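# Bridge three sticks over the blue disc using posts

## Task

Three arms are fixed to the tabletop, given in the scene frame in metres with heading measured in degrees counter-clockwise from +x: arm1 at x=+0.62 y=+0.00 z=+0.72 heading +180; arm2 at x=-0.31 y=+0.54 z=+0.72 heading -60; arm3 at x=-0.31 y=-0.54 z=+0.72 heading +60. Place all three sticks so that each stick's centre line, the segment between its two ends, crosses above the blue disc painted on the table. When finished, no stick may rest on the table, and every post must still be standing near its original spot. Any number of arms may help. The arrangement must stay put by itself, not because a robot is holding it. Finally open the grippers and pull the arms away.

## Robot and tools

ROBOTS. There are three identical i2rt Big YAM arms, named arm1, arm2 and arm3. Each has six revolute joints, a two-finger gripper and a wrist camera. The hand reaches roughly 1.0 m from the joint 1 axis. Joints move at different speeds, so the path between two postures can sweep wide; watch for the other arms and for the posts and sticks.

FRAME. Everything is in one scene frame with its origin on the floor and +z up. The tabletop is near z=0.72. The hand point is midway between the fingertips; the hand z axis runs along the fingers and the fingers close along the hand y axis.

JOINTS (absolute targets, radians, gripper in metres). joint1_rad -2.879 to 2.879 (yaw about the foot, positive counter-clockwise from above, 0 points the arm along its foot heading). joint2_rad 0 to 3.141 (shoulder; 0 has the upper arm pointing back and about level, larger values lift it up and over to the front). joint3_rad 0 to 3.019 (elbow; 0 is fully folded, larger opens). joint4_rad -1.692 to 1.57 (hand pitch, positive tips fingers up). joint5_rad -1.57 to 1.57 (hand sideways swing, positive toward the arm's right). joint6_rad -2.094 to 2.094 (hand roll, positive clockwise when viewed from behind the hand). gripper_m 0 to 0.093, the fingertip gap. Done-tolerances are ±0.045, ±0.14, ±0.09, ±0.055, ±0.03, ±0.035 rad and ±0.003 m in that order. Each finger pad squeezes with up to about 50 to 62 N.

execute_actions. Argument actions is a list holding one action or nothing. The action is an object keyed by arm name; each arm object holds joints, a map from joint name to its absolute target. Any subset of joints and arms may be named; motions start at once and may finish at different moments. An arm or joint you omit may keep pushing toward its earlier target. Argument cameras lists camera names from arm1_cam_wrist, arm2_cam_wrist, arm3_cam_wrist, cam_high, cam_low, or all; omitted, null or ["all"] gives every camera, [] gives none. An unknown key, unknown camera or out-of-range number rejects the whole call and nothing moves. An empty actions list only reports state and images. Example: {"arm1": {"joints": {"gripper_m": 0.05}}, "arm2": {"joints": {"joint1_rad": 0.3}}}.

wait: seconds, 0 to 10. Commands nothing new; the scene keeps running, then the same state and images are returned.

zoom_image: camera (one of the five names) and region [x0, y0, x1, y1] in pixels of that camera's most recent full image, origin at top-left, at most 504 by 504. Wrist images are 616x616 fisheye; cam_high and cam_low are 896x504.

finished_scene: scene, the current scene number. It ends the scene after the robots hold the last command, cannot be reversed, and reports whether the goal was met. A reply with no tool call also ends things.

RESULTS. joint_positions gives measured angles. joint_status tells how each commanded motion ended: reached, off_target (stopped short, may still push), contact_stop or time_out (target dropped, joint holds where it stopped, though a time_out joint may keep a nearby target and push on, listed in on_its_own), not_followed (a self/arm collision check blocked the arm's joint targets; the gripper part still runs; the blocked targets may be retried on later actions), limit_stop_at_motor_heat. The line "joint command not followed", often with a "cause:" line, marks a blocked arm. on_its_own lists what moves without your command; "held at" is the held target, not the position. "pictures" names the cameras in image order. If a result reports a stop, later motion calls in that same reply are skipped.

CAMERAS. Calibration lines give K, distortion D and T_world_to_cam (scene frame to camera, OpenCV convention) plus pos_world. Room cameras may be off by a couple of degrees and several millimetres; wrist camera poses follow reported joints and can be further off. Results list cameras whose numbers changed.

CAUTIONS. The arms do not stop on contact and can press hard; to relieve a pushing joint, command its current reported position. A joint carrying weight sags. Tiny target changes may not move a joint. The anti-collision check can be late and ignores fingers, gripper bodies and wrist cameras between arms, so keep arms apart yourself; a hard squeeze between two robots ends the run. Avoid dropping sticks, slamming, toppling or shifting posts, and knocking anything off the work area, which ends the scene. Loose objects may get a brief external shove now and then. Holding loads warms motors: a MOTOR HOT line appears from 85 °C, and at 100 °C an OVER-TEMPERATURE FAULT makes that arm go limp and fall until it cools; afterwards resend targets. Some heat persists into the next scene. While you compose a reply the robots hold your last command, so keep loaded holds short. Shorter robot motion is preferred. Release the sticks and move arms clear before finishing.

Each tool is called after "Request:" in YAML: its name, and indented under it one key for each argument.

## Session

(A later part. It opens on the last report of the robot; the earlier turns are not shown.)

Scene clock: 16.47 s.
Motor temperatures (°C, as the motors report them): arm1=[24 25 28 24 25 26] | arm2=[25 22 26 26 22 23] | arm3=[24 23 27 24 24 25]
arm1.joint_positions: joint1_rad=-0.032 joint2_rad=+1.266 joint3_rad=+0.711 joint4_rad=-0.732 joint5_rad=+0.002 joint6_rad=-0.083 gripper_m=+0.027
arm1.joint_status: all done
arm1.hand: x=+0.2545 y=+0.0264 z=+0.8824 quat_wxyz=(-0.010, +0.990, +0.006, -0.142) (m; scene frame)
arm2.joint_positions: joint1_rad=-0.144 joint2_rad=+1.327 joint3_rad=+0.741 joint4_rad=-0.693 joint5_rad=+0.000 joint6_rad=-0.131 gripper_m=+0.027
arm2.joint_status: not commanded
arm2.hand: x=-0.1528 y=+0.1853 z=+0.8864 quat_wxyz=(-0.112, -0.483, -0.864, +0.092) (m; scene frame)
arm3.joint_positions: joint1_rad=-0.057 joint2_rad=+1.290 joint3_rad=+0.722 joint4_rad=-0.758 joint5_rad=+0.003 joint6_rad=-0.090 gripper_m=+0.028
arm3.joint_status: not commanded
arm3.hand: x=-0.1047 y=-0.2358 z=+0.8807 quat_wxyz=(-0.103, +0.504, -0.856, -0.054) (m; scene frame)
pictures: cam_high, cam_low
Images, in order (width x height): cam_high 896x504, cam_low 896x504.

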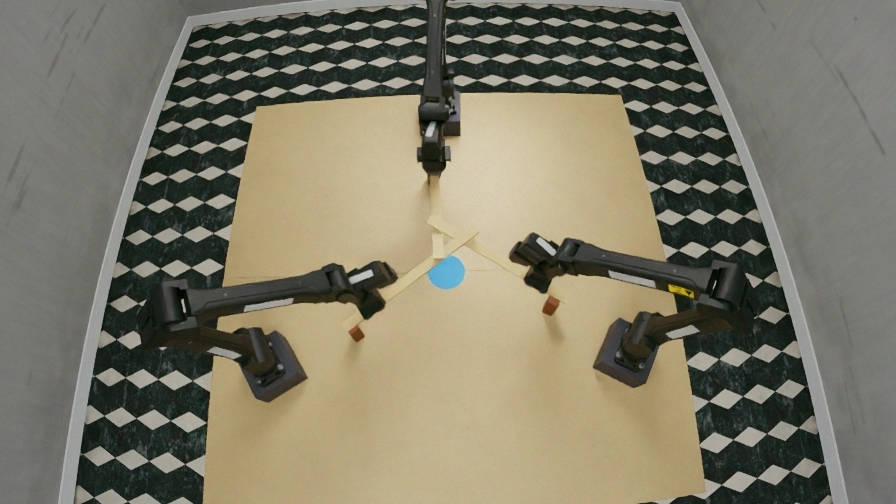

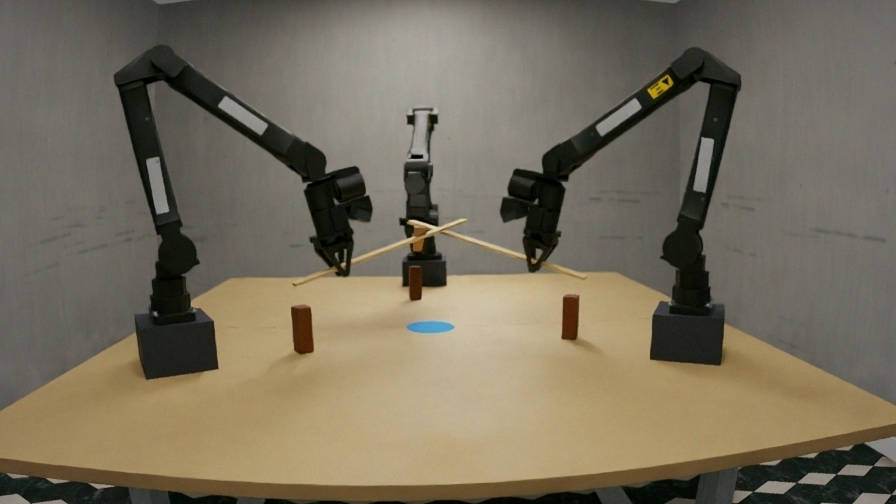

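Request:
execute_actions:
  actions:
    - {"arm1":{"joints":{"joint2_rad":1.428,"joint3_rad":0.806,"joint4_rad":-0.745}},"arm2":{"joints":{"joint1_rad":-0.133,"joint2_rad":1.473,"joint3_rad":0.801,"joint4_rad":-0.69}},"arm3":{"joints":{"joint2_rad":1.47,"joint3_rad":0.819,"joint4_rad":-0.74}}}
  cameras: ["cam_high","cam_low"]

Request:
zoom_image:
  camera: "cam_high"
  region: [330, 140, 590, 350]

Request:
zoom_image:
  camera: "cam_low"
  region: [280, 240, 440, 330]

Request:
zoom_image:
  camera: "cam_low"
  region: [400, 240, 600, 330]

Scene clock: 18.07 s.
Motor temperatures (°C, as the motors report them): arm1=[24 25 28 24 25 26] | arm2=[25 22 26 26 22 23] | arm3=[24 23 27 24 24 25]
arm1.joint_positions: joint1_rad=-0.032 joint2_rad=+1.440 joint3_rad=+0.763 joint4_rad=-0.743 joint5_rad=+0.002 joint6_rad=-0.071 gripper_m=+0.027
arm1.joint_status: all done
arm1.hand: x=+0.2465 y=+0.0268 z=+0.8399 quat_wxyz=(-0.005, +0.997, +0.001, -0.077) (m; scene frame)
arm2.joint_positions: joint1_rad=-0.142 joint2_rad=+1.480 joint3_rad=+0.765 joint4_rad=-0.693 joint5_rad=+0.001 joint6_rad=-0.131 gripper_m=+0.027
arm2.joint_status: all done
arm2.hand: x=-0.1534 y=+0.1867 z=+0.8396 quat_wxyz=(-0.060, -0.486, -0.870, +0.054) (m; scene frame)
arm3.joint_positions: joint1_rad=-0.057 joint2_rad=+1.479 joint3_rad=+0.775 joint4_rad=-0.749 joint5_rad=+0.003 joint6_rad=-0.090 gripper_m=+0.028
arm3.joint_status: all done
arm3.hand: x=-0.0993 y=-0.2268 z=+0.8337 quat_wxyz=(-0.046, +0.507, -0.860, -0.026) (m; scene frame)
pictures: cam_high, cam_low
Images, in order (width x height): cam_high 896x504, cam_low 896x504.

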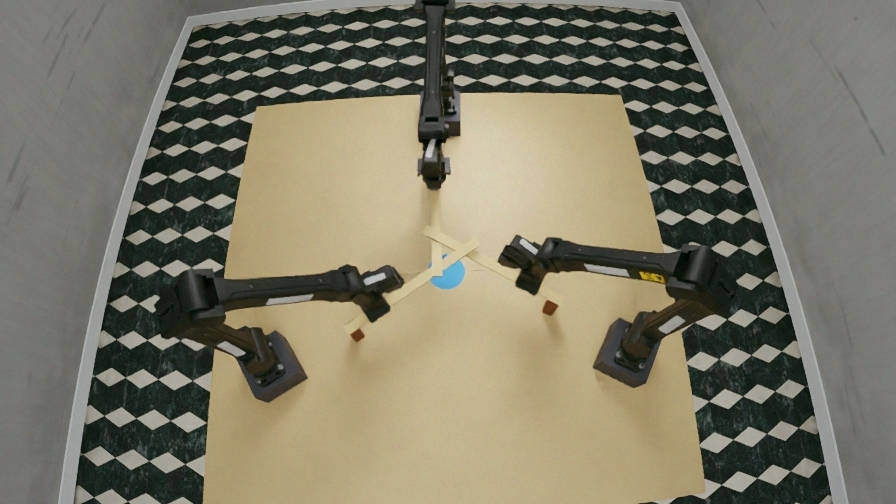

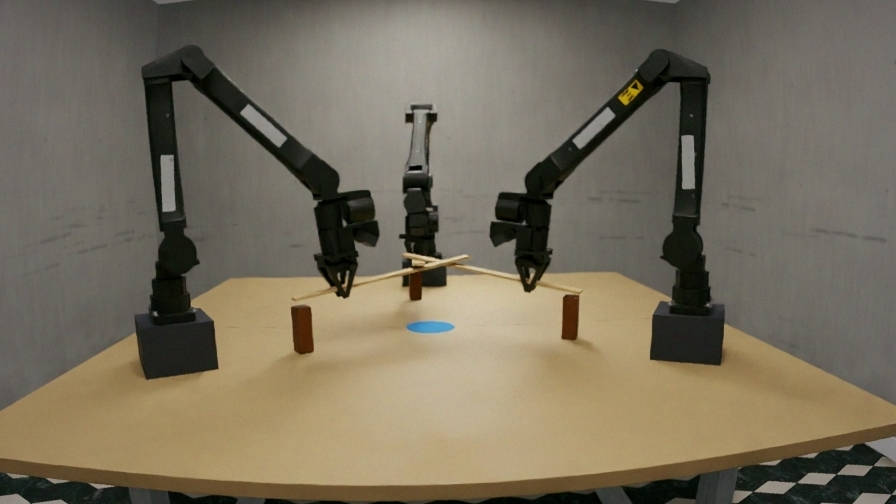

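Region (330, 140, 590, 350) of cam_high's 896x504 image, scaled by 1.938, with more detail than that image has; it fills the top 407 rows of this view, and the rest is white.

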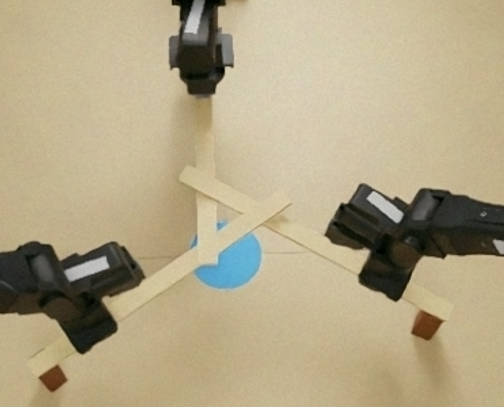

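Region (280, 240, 440, 330) of cam_low's 896x504 image, scaled by 3.150, with more detail than that image has; it fills the top 284 rows of this view, and the rest is white.

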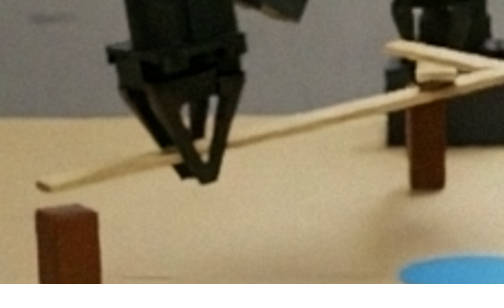

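Region (400, 240, 600, 330) of cam_low's 896x504 image, scaled by 2.520, with more detail than that image has; it fills the top 227 rows of this view, and the rest is white.

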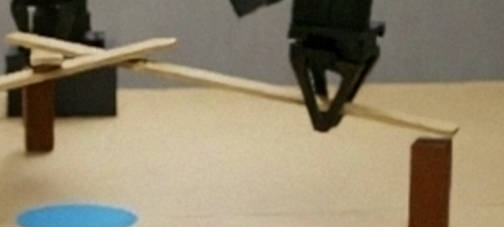

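Request:
execute_actions:
  actions: []

Scene clock: 18.80 s.
Motor temperatures (°C, as the motors report them): arm1=[24 25 28 24 25 26] | arm2=[25 22 26 26 22 23] | arm3=[24 23 27 24 24 25]
arm1.joint_positions: joint1_rad=-0.032 joint2_rad=+1.440 joint3_rad=+0.763 joint4_rad=-0.743 joint5_rad=+0.002 joint6_rad=-0.071 gripper_m=+0.027
arm1.joint_status: all done
arm1.hand: x=+0.2465 y=+0.0268 z=+0.8399 quat_wxyz=(-0.005, +0.997, +0.001, -0.077) (m; scene frame)
arm2.joint_positions: joint1_rad=-0.142 joint2_rad=+1.480 joint3_rad=+0.765 joint4_rad=-0.693 joint5_rad=+0.001 joint6_rad=-0.131 gripper_m=+0.027
arm2.joint_status: all done
arm2.hand: x=-0.1534 y=+0.1867 z=+0.8396 quat_wxyz=(-0.060, -0.486, -0.870, +0.054) (m; scene frame)
arm3.joint_positions: joint1_rad=-0.057 joint2_rad=+1.479 joint3_rad=+0.775 joint4_rad=-0.749 joint5_rad=+0.003 joint6_rad=-0.090 gripper_m=+0.028
arm3.joint_status: all done
arm3.hand: x=-0.0993 y=-0.2268 z=+0.8337 quat_wxyz=(-0.046, +0.507, -0.860, -0.026) (m; scene frame)
pictures: arm1_cam_wrist, arm2_cam_wrist, arm3_cam_wrist, cam_high, cam_low
camera_calibration (this result's frames):
arm1_cam_wrist: T_world_to_cam=[[-0.00315106, 0.999928, 0.0115742, -0.0399469], [0.887868, -0.00252765, 0.460092, -0.600864], [0.460088, 0.0117261, -0.887796, 0.756714], [0, 0, 0, 1]] pos_world=[0.185207, 0.0295519, 0.948723]
arm2_cam_wrist: T_world_to_cam=[[-0.856664, -0.514596, 0.0362944, -0.0656747], [-0.447962, 0.776936, 0.442381, -0.580433], [-0.255846, 0.362713, -0.896093, 0.77133], [0, 0, 0, 1]] pos_world=[-0.118931, 0.137392, 0.950339]
arm3_cam_wrist: T_world_to_cam=[[0.879082, -0.476621, 0.00690648, -0.0299592], [-0.416343, -0.760687, 0.49801, -0.624664], [-0.232109, -0.440667, -0.867144, 0.724386], [0, 0, 0, 1]] pos_world=[-0.0656014, -0.17024, 0.939442]
Images, in order (width x height): arm1_cam_wrist 616x616, arm2_cam_wrist 616x616, arm3_cam_wrist 616x616, cam_high 896x504, cam_low 896x504.

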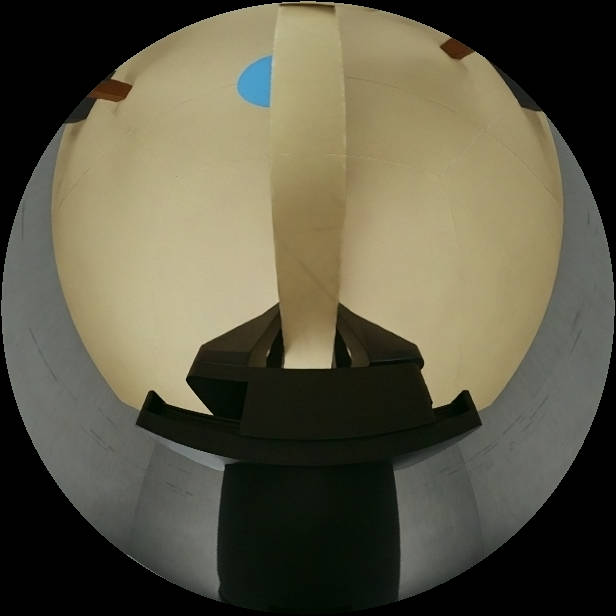

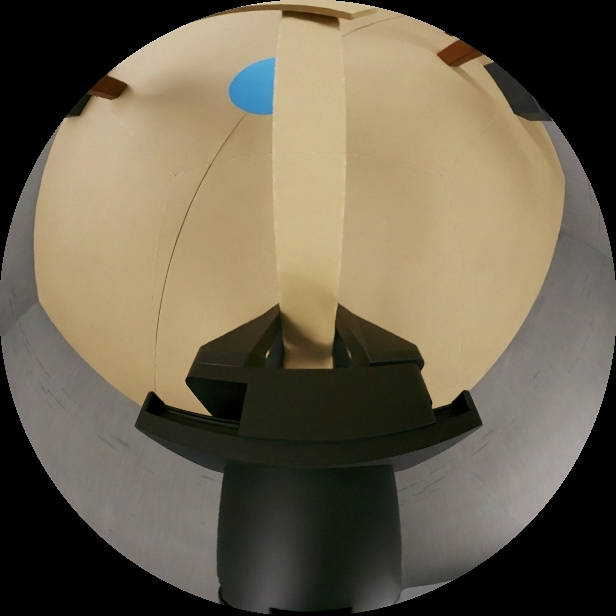

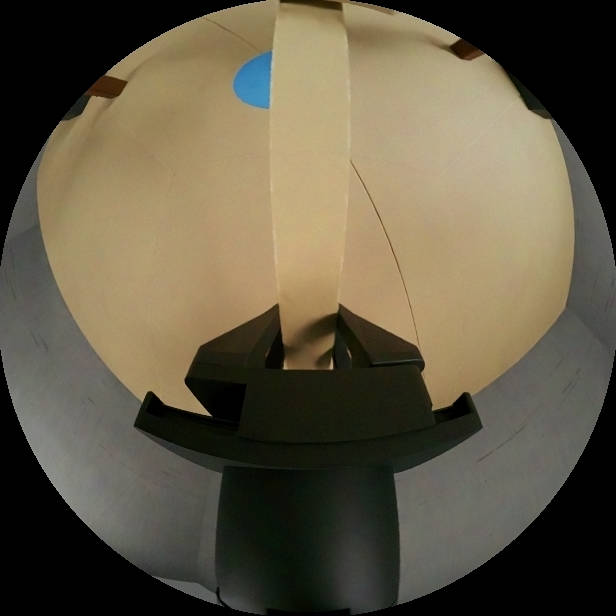

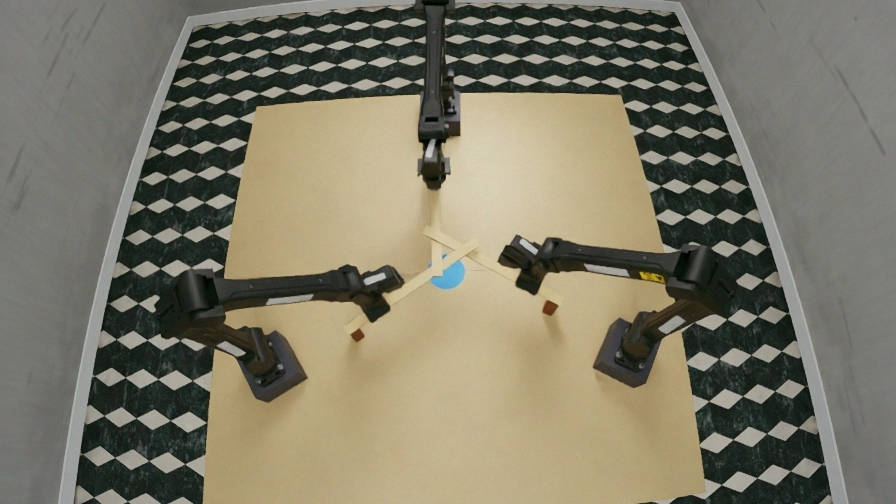

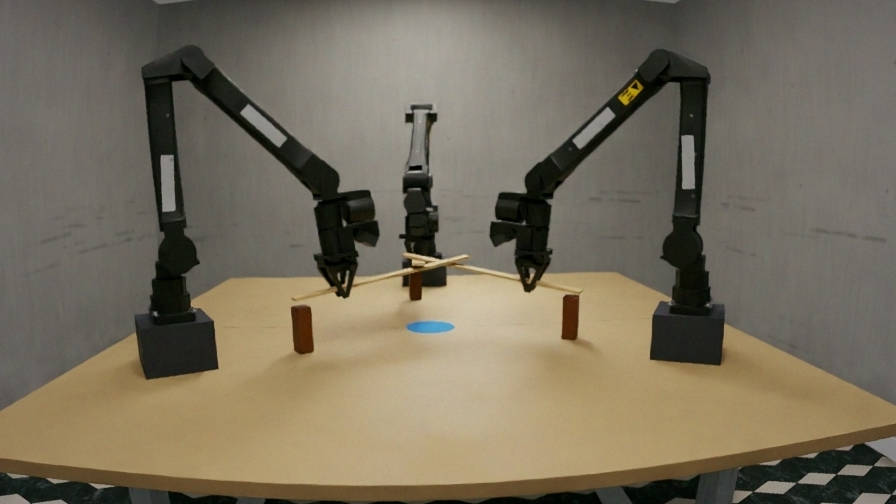

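Request:
zoom_image:
  camera: "cam_low"
  region: [280, 240, 600, 320]

Request:
zoom_image:
  camera: "cam_low"
  region: [390, 245, 480, 300]

Region (280, 240, 600, 320) of cam_low's 896x504 image, scaled by 1.575, with more detail than that image has; it fills the top 126 rows of this view, and the rest is white.

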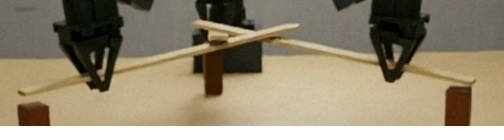

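Region (390, 245, 480, 300) of cam_low's 896x504 image, scaled by 5.600, with more detail than that image has.

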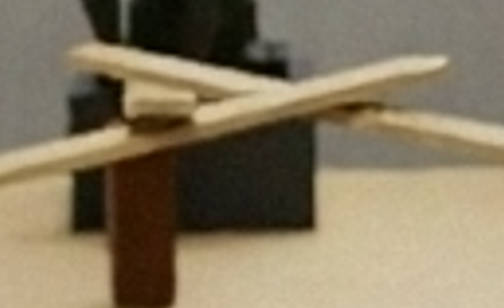

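Request:
execute_actions:
  actions:
    - {"arm1":{"joints":{"joint2_rad":1.47,"joint4_rad":-0.714}},"arm2":{"joints":{"joint2_rad":1.512,"joint4_rad":-0.664}},"arm3":{"joints":{"joint2_rad":1.495}}}
  cameras: ["cam_low","cam_high"]

Request:
zoom_image:
  camera: "cam_low"
  region: [280, 270, 380, 330]

Request:
zoom_image:
  camera: "cam_low"
  region: [500, 260, 600, 320]

Request:
zoom_image:
  camera: "cam_low"
  region: [390, 245, 480, 300]

Scene clock: 21.00 s.
Motor temperatures (°C, as the motors report them): arm1=[24 25 29 24 25 26] | arm2=[25 22 26 26 22 23] | arm3=[24 23 27 24 24 25]
arm1.joint_positions: joint1_rad=-0.032 joint2_rad=+1.462 joint3_rad=+0.763 joint4_rad=-0.724 joint5_rad=+0.002 joint6_rad=-0.071 gripper_m=+0.027
arm1.joint_status: all done
arm1.hand: x=+0.2442 y=+0.0269 z=+0.8327 quat_wxyz=(-0.004, +0.997, +0.001, -0.075) (m; scene frame)
arm2.joint_positions: joint1_rad=-0.142 joint2_rad=+1.500 joint3_rad=+0.765 joint4_rad=-0.677 joint5_rad=+0.001 joint6_rad=-0.130 gripper_m=+0.027
arm2.joint_status: all done
arm2.hand: x=-0.1529 y=+0.1853 z=+0.8331 quat_wxyz=(-0.058, -0.486, -0.870, +0.053) (m; scene frame)
arm3.joint_positions: joint1_rad=-0.057 joint2_rad=+1.488 joint3_rad=+0.775 joint4_rad=-0.749 joint5_rad=+0.003 joint6_rad=-0.090 gripper_m=+0.028
arm3.joint_status: all done
arm3.hand: x=-0.0999 y=-0.2277 z=+0.8304 quat_wxyz=(-0.041, +0.507, -0.860, -0.024) (m; scene frame)
pictures: cam_high, cam_low
Images, in order (width x height): cam_high 896x504, cam_low 896x504.

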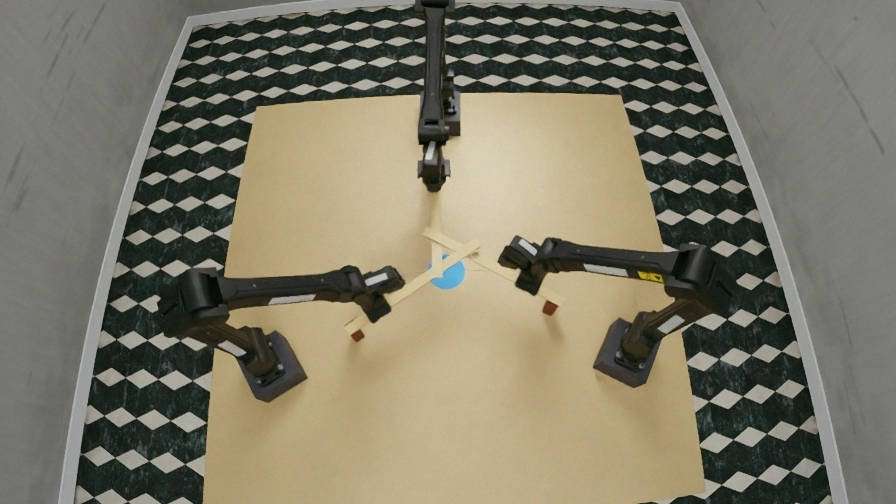

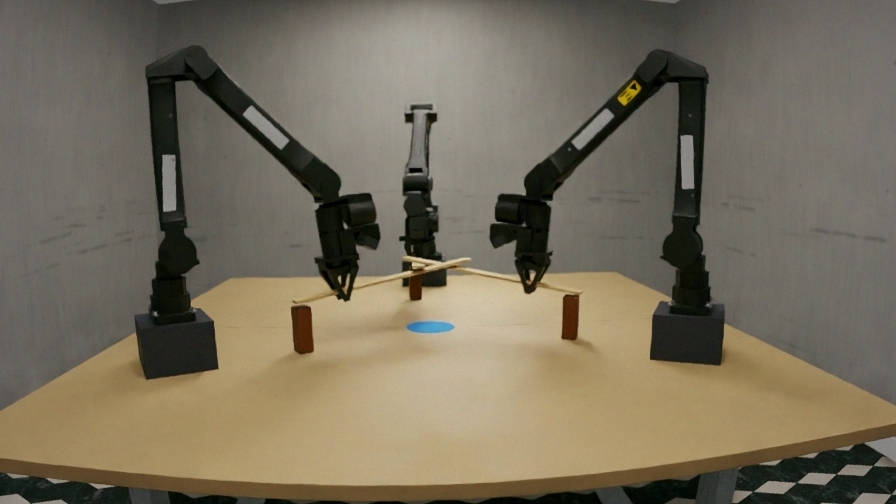

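Region (280, 270, 380, 330) of cam_low's 896x504 image, scaled by 5.040, with more detail than that image has; it fills the top 302 rows of this view, and the rest is white.

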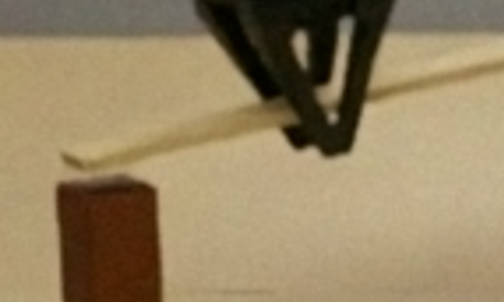

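Region (500, 260, 600, 320) of cam_low's 896x504 image, scaled by 5.040, with more detail than that image has; it fills the top 302 rows of this view, and the rest is white.

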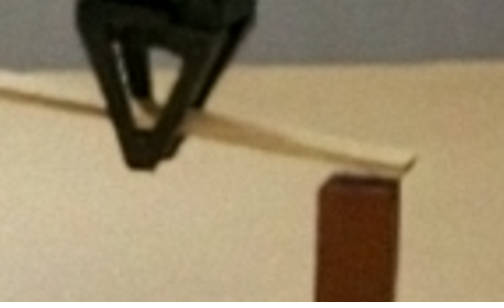

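Region (390, 245, 480, 300) of cam_low's 896x504 image, scaled by 5.600, with more detail than that image has.

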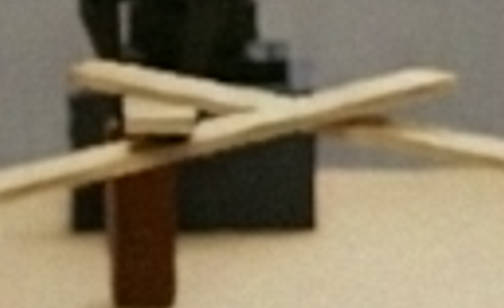

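Request:
execute_actions:
  actions: []
  cameras: ["arm2_cam_wrist","arm3_cam_wrist"]

Request:
zoom_image:
  camera: "arm2_cam_wrist"
  region: [40, 50, 160, 140]

Request:
zoom_image:
  camera: "arm3_cam_wrist"
  region: [430, 10, 560, 120]

Scene clock: 21.33 s.
Motor temperatures (°C, as the motors report them): arm1=[24 25 29 24 25 26] | arm2=[25 22 26 26 22 23] | arm3=[24 23 27 24 24 25]
arm1.joint_positions: joint1_rad=-0.032 joint2_rad=+1.462 joint3_rad=+0.763 joint4_rad=-0.724 joint5_rad=+0.002 joint6_rad=-0.071 gripper_m=+0.027
arm1.joint_status: all done
arm1.hand: x=+0.2442 y=+0.0269 z=+0.8327 quat_wxyz=(-0.004, +0.997, +0.001, -0.075) (m; scene frame)
arm2.joint_positions: joint1_rad=-0.142 joint2_rad=+1.500 joint3_rad=+0.765 joint4_rad=-0.677 joint5_rad=+0.001 joint6_rad=-0.130 gripper_m=+0.027
arm2.joint_status: all done
arm2.hand: x=-0.1529 y=+0.1853 z=+0.8331 quat_wxyz=(-0.058, -0.486, -0.870, +0.053) (m; scene frame)
arm3.joint_positions: joint1_rad=-0.057 joint2_rad=+1.488 joint3_rad=+0.775 joint4_rad=-0.749 joint5_rad=+0.003 joint6_rad=-0.090 gripper_m=+0.028
arm3.joint_status: all done
arm3.hand: x=-0.0999 y=-0.2277 z=+0.8304 quat_wxyz=(-0.041, +0.507, -0.860, -0.024) (m; scene frame)
pictures: arm2_cam_wrist, arm3_cam_wrist
camera_calibration (this result's frames):
arm2_cam_wrist: T_world_to_cam=[[-0.857239, -0.513659, 0.0359918, -0.0657887], [-0.446153, 0.775837, 0.446122, -0.578796], [-0.257078, 0.366375, -0.894248, 0.763693], [0, 0, 0, 1]] pos_world=[-0.118299, 0.13546, 0.943512]
arm3_cam_wrist: T_world_to_cam=[[0.879166, -0.476479, 0.00598143, -0.0289851], [-0.413584, -0.756762, 0.506221, -0.629583], [-0.236677, -0.447526, -0.862383, 0.714976], [0, 0, 0, 1]] pos_world=[-0.0656846, -0.170285, 0.935465]
Images, in order (width x height): arm2_cam_wrist 616x616, arm3_cam_wrist 616x616.

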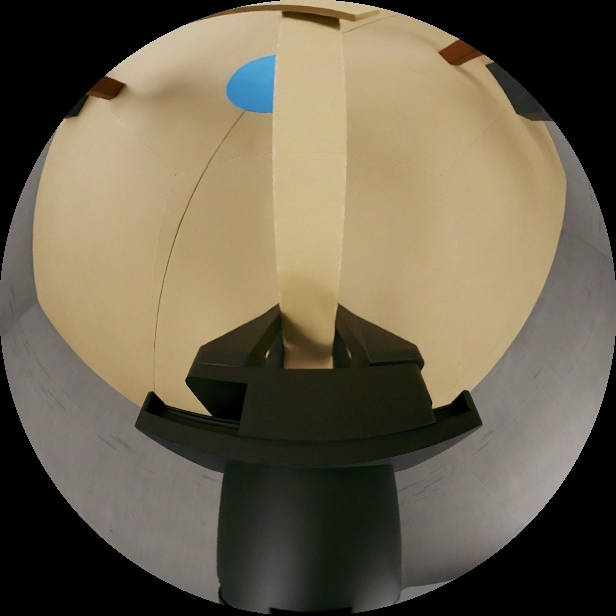

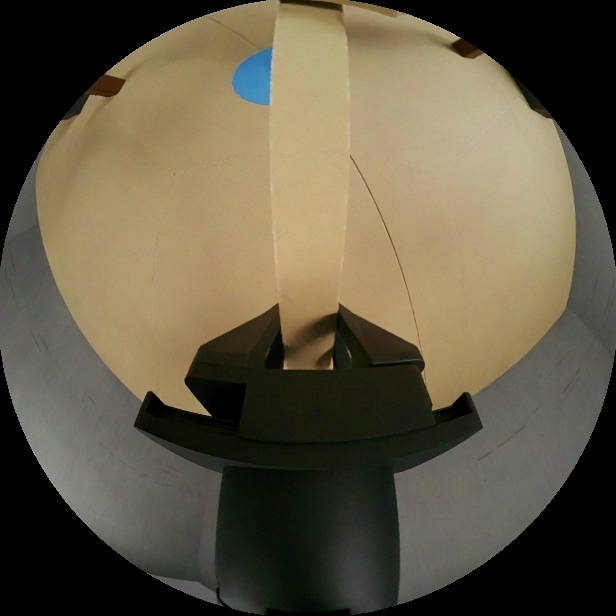

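Region (40, 50, 160, 140) of arm2_cam_wrist's 616x616 image, scaled by 4.200, with more detail than that image has; it fills the top 378 rows of this view, and the rest is white.

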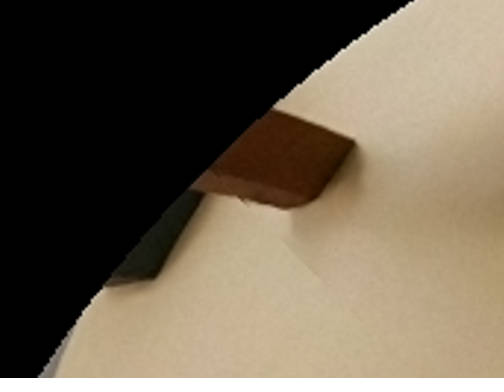

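Region (430, 10, 560, 120) of arm3_cam_wrist's 616x616 image, scaled by 3.877, with more detail than that image has; it fills the top 426 rows of this view, and the rest is white.

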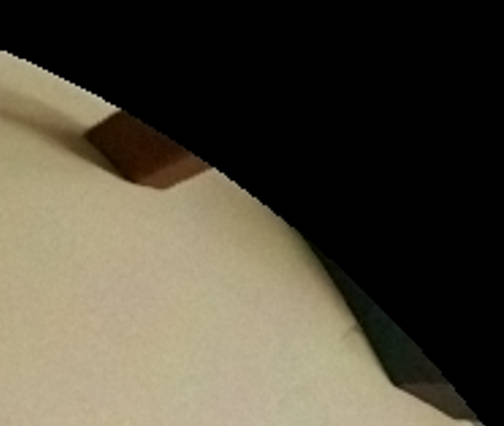

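Not visible; releasing.

Request:
execute_actions:
  actions:
    - {"arm1":{"joints":{"gripper_m":0.06}},"arm2":{"joints":{"gripper_m":0.06}},"arm3":{"joints":{"gripper_m":0.06}}}
  cameras: ["cam_low","cam_high"]

Scene clock: 22.13 s.
Motor temperatures (°C, as the motors report them): arm1=[24 25 29 24 25 26] | arm2=[25 22 26 26 22 23] | arm3=[24 23 27 24 24 25]
arm1.joint_positions: joint1_rad=-0.032 joint2_rad=+1.462 joint3_rad=+0.763 joint4_rad=-0.724 joint5_rad=+0.002 joint6_rad=-0.071 gripper_m=+0.060
arm1.joint_status: all done
arm1.hand: x=+0.2442 y=+0.0268 z=+0.8327 quat_wxyz=(-0.004, +0.997, +0.001, -0.075) (m; scene frame)
arm2.joint_positions: joint1_rad=-0.142 joint2_rad=+1.500 joint3_rad=+0.765 joint4_rad=-0.675 joint5_rad=+0.001 joint6_rad=-0.130 gripper_m=+0.060
arm2.joint_status: all done
arm2.hand: x=-0.1525 y=+0.1847 z=+0.8332 quat_wxyz=(-0.060, -0.486, -0.870, +0.054) (m; scene frame)
arm3.joint_positions: joint1_rad=-0.057 joint2_rad=+1.488 joint3_rad=+0.775 joint4_rad=-0.749 joint5_rad=+0.003 joint6_rad=-0.090 gripper_m=+0.060
arm3.joint_status: all done
arm3.hand: x=-0.0999 y=-0.2277 z=+0.8304 quat_wxyz=(-0.042, +0.508, -0.860, -0.024) (m; scene frame)
pictures: cam_high, cam_low
Images, in order (width x height): cam_high 896x504, cam_low 896x504.

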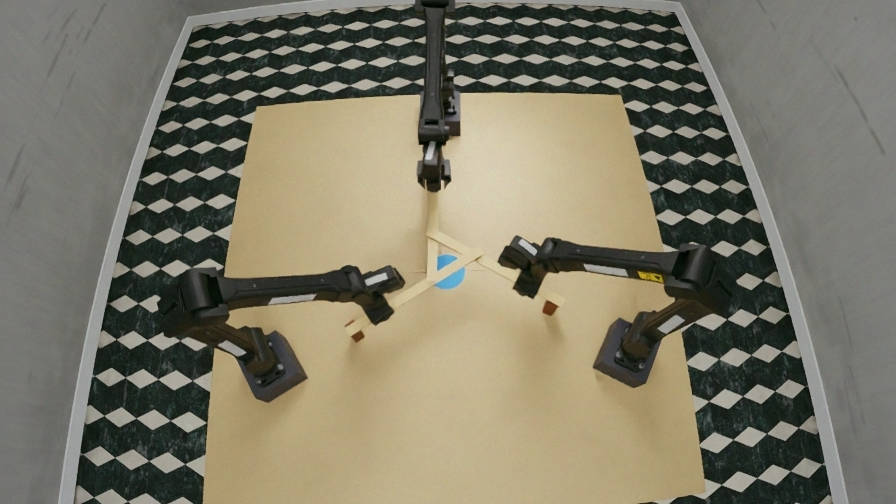

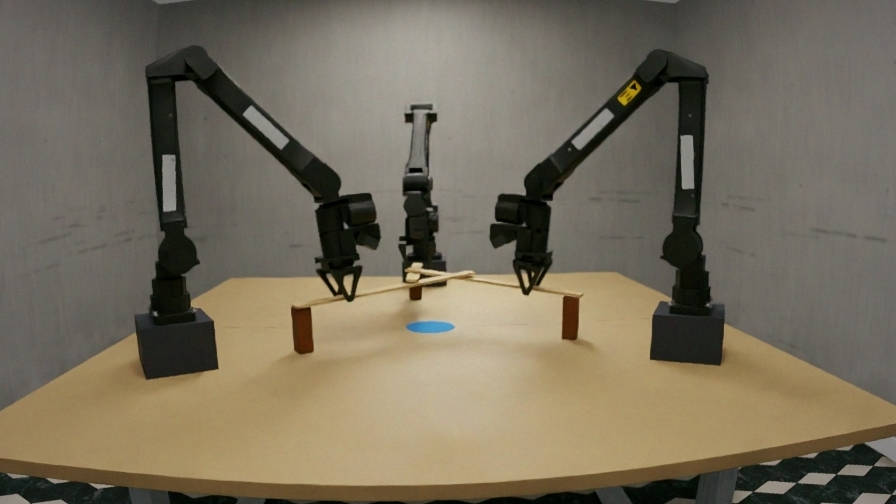

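Request:
execute_actions:
  actions: []

Request:
zoom_image:
  camera: "cam_high"
  region: [340, 180, 580, 350]

Scene clock: 22.27 s.
Motor temperatures (°C, as the motors report them): arm1=[24 25 29 24 25 26] | arm2=[25 22 26 26 22 23] | arm3=[24 23 27 24 24 25]
arm1.joint_positions: joint1_rad=-0.032 joint2_rad=+1.462 joint3_rad=+0.763 joint4_rad=-0.724 joint5_rad=+0.002 joint6_rad=-0.071 gripper_m=+0.060
arm1.joint_status: all done
arm1.hand: x=+0.2442 y=+0.0268 z=+0.8327 quat_wxyz=(-0.004, +0.997, +0.001, -0.075) (m; scene frame)
arm2.joint_positions: joint1_rad=-0.142 joint2_rad=+1.500 joint3_rad=+0.765 joint4_rad=-0.675 joint5_rad=+0.001 joint6_rad=-0.130 gripper_m=+0.060
arm2.joint_status: all done
arm2.hand: x=-0.1525 y=+0.1847 z=+0.8332 quat_wxyz=(-0.060, -0.486, -0.870, +0.054) (m; scene frame)
arm3.joint_positions: joint1_rad=-0.057 joint2_rad=+1.488 joint3_rad=+0.775 joint4_rad=-0.749 joint5_rad=+0.003 joint6_rad=-0.090 gripper_m=+0.060
arm3.joint_status: all done
arm3.hand: x=-0.0999 y=-0.2277 z=+0.8304 quat_wxyz=(-0.042, +0.508, -0.860, -0.024) (m; scene frame)
pictures: arm1_cam_wrist, arm2_cam_wrist, arm3_cam_wrist, cam_high, cam_low
camera_calibration (this result's frames):
arm1_cam_wrist: T_world_to_cam=[[-0.00321425, 0.999932, 0.0112431, -0.0395631], [0.886113, -0.00236276, 0.463464, -0.597874], [0.463459, 0.0114524, -0.886045, 0.749032], [0, 0, 0, 1]] pos_world=[0.182511, 0.0295696, 0.941213]
arm2_cam_wrist: T_world_to_cam=[[-0.856867, -0.514253, 0.0363656, -0.0658665], [-0.44723, 0.776572, 0.443758, -0.576581], [-0.256445, 0.363978, -0.895409, 0.765587], [0, 0, 0, 1]] pos_world=[-0.117973, 0.135228, 0.943771]
arm3_cam_wrist: T_world_to_cam=[[0.879346, -0.476145, 0.00601809, -0.0289214], [-0.413313, -0.75691, 0.506221, -0.62959], [-0.236479, -0.447631, -0.862383, 0.714971], [0, 0, 0, 1]] pos_world=[-0.0657097, -0.17027, 0.935465]
Images, in order (width x height): arm1_cam_wrist 616x616, arm2_cam_wrist 616x616, arm3_cam_wrist 616x616, cam_high 896x504, cam_low 896x504.

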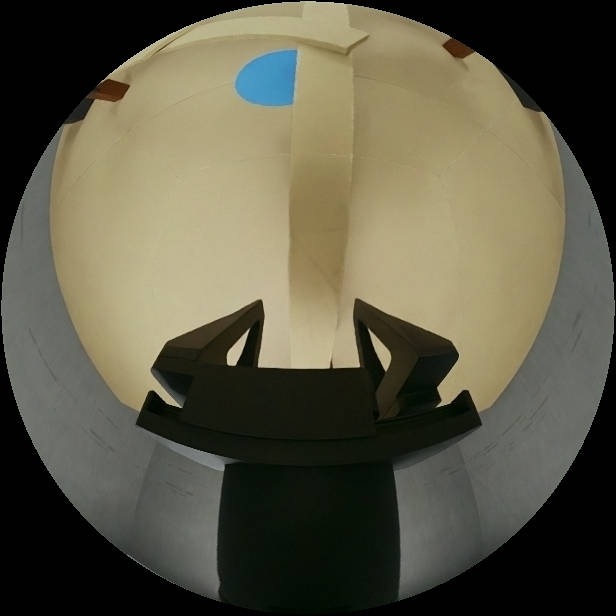

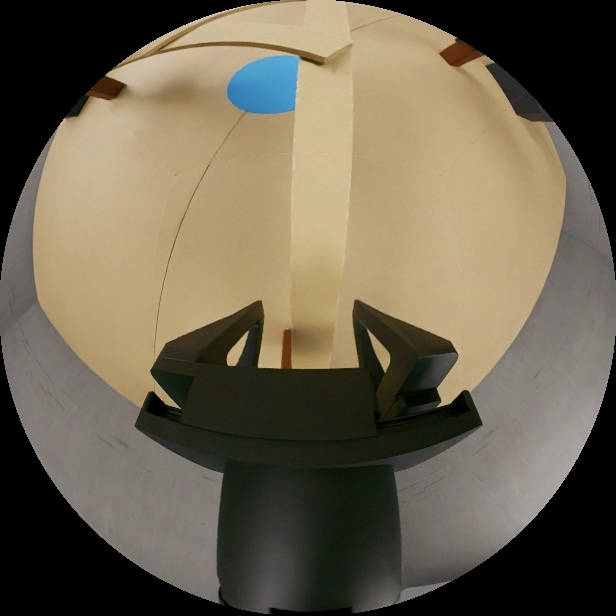

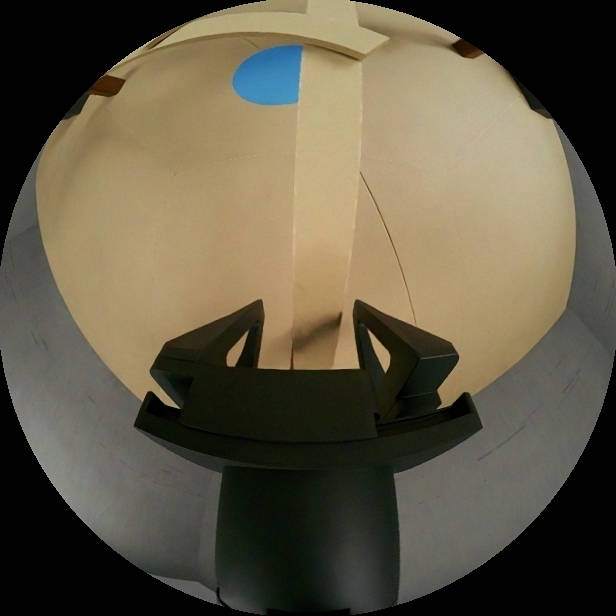

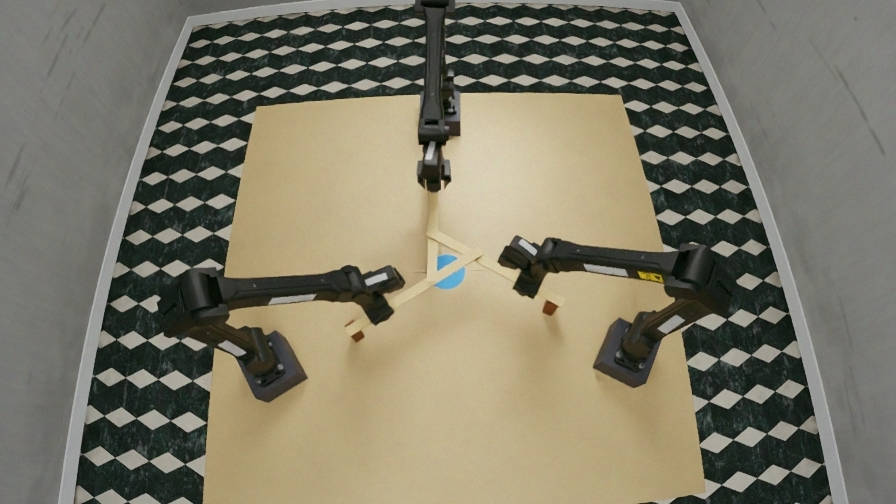

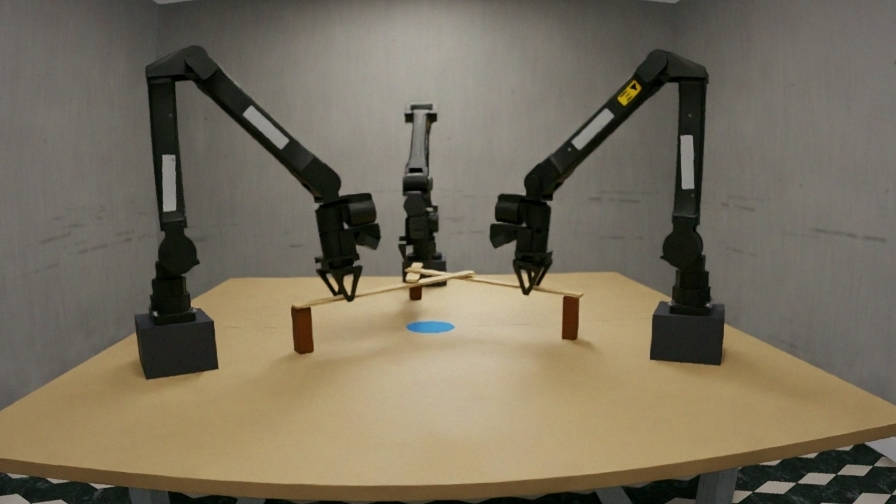

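Region (340, 180, 580, 350) of cam_high's 896x504 image, scaled by 2.100, with more detail than that image has; it fills the top 357 rows of this view, and the rest is white.

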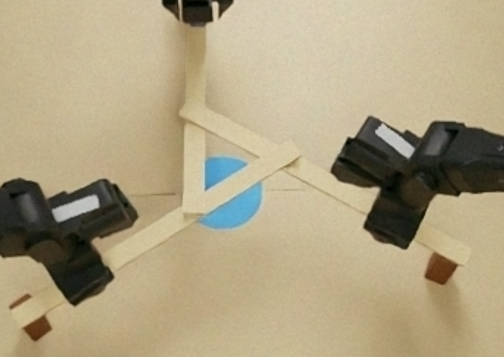

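Request:
zoom_image:
  camera: "cam_high"
  region: [410, 220, 494, 300]

Request:
zoom_image:
  camera: "cam_low"
  region: [390, 250, 490, 310]

Region (410, 220, 494, 300) of cam_high's 896x504 image, scaled by 6.000, with more detail than that image has; it fills the top 480 rows of this view, and the rest is white.

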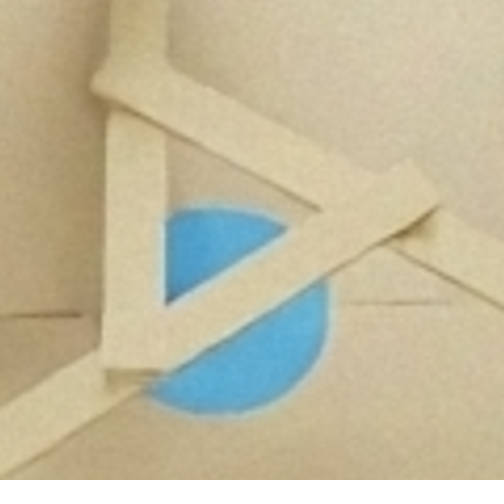

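Region (390, 250, 490, 310) of cam_low's 896x504 image, scaled by 5.040, with more detail than that image has; it fills the top 302 rows of this view, and the rest is white.

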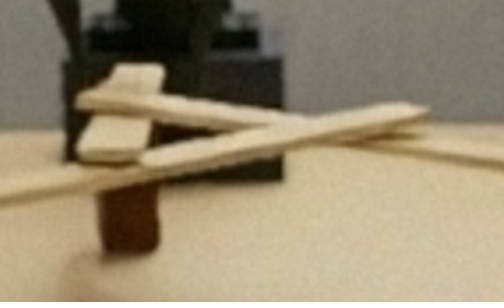

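Request:
execute_actions:
  actions:
    - {"arm1":{"joints":{"gripper_m":0.085,"joint2_rad":1.05,"joint3_rad":0.9}},"arm2":{"joints":{"gripper_m":0.085,"joint2_rad":1.05,"joint3_rad":0.9}},"arm3":{"joints":{"gripper_m":0.085,"joint2_rad":1.05,"joint3_rad":0.9}}}
  cameras: ["cam_low","cam_high"]

Request:
zoom_image:
  camera: "cam_high"
  region: [340, 150, 580, 350]

Scene clock: 25.13 s.
Motor temperatures (°C, as the motors report them): arm1=[24 25 29 24 25 26] | arm2=[25 22 27 26 22 23] | arm3=[24 23 28 24 24 25]
arm1.joint_positions: joint1_rad=-0.032 joint2_rad=+1.043 joint3_rad=+0.858 joint4_rad=-0.722 joint5_rad=+0.002 joint6_rad=-0.071 gripper_m=+0.085
arm1.joint_status: all done
arm1.hand: x=+0.2051 y=+0.0303 z=+1.0349 quat_wxyz=(-0.022, +0.945, +0.000, -0.326) (m; scene frame)
arm2.joint_positions: joint1_rad=-0.142 joint2_rad=+1.034 joint3_rad=+0.871 joint4_rad=-0.672 joint5_rad=+0.001 joint6_rad=-0.130 gripper_m=+0.085
arm2.joint_status: all done
arm2.hand: x=-0.1318 y=+0.1466 z=+1.0651 quat_wxyz=(-0.284, -0.453, -0.816, +0.220) (m; scene frame)
arm3.joint_positions: joint1_rad=-0.057 joint2_rad=+1.043 joint3_rad=+0.856 joint4_rad=-0.749 joint5_rad=+0.003 joint6_rad=-0.090 gripper_m=+0.085
arm3.joint_status: all done
arm3.hand: x=-0.0757 y=-0.1959 z=+1.0340 quat_wxyz=(-0.275, +0.482, -0.821, -0.135) (m; scene frame)
pictures: cam_high, cam_low
Images, in order (width x height): cam_high 896x504, cam_low 896x504.

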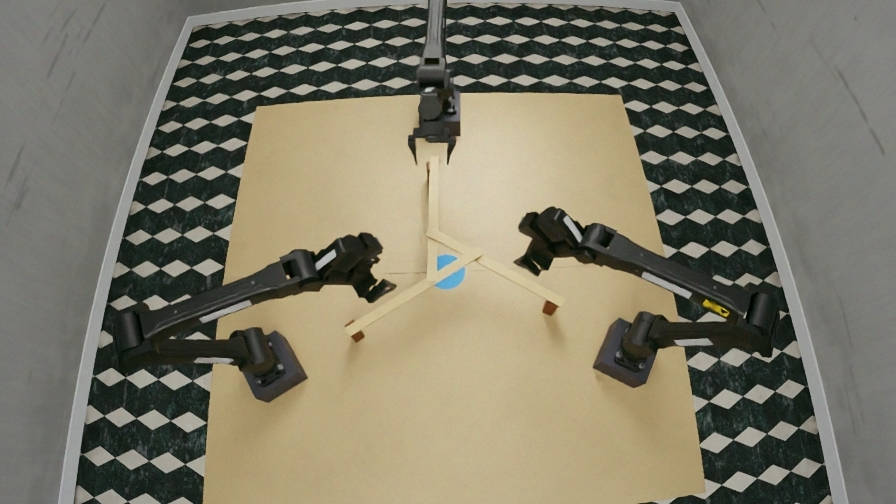

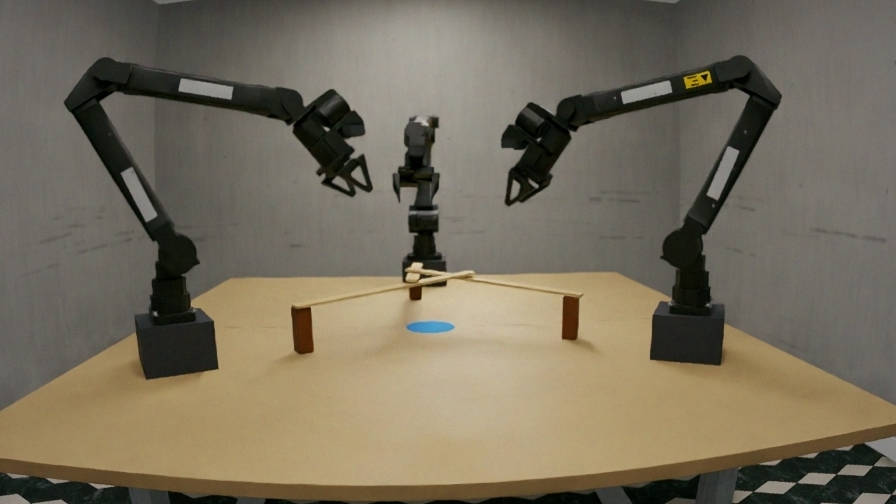

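Region (340, 150, 580, 350) of cam_high's 896x504 image, scaled by 2.100, with more detail than that image has.

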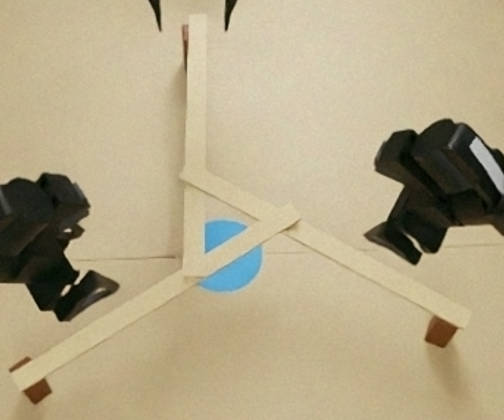

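Request:
finished_scene:
  scene: 2

The scene is finished: the task was done.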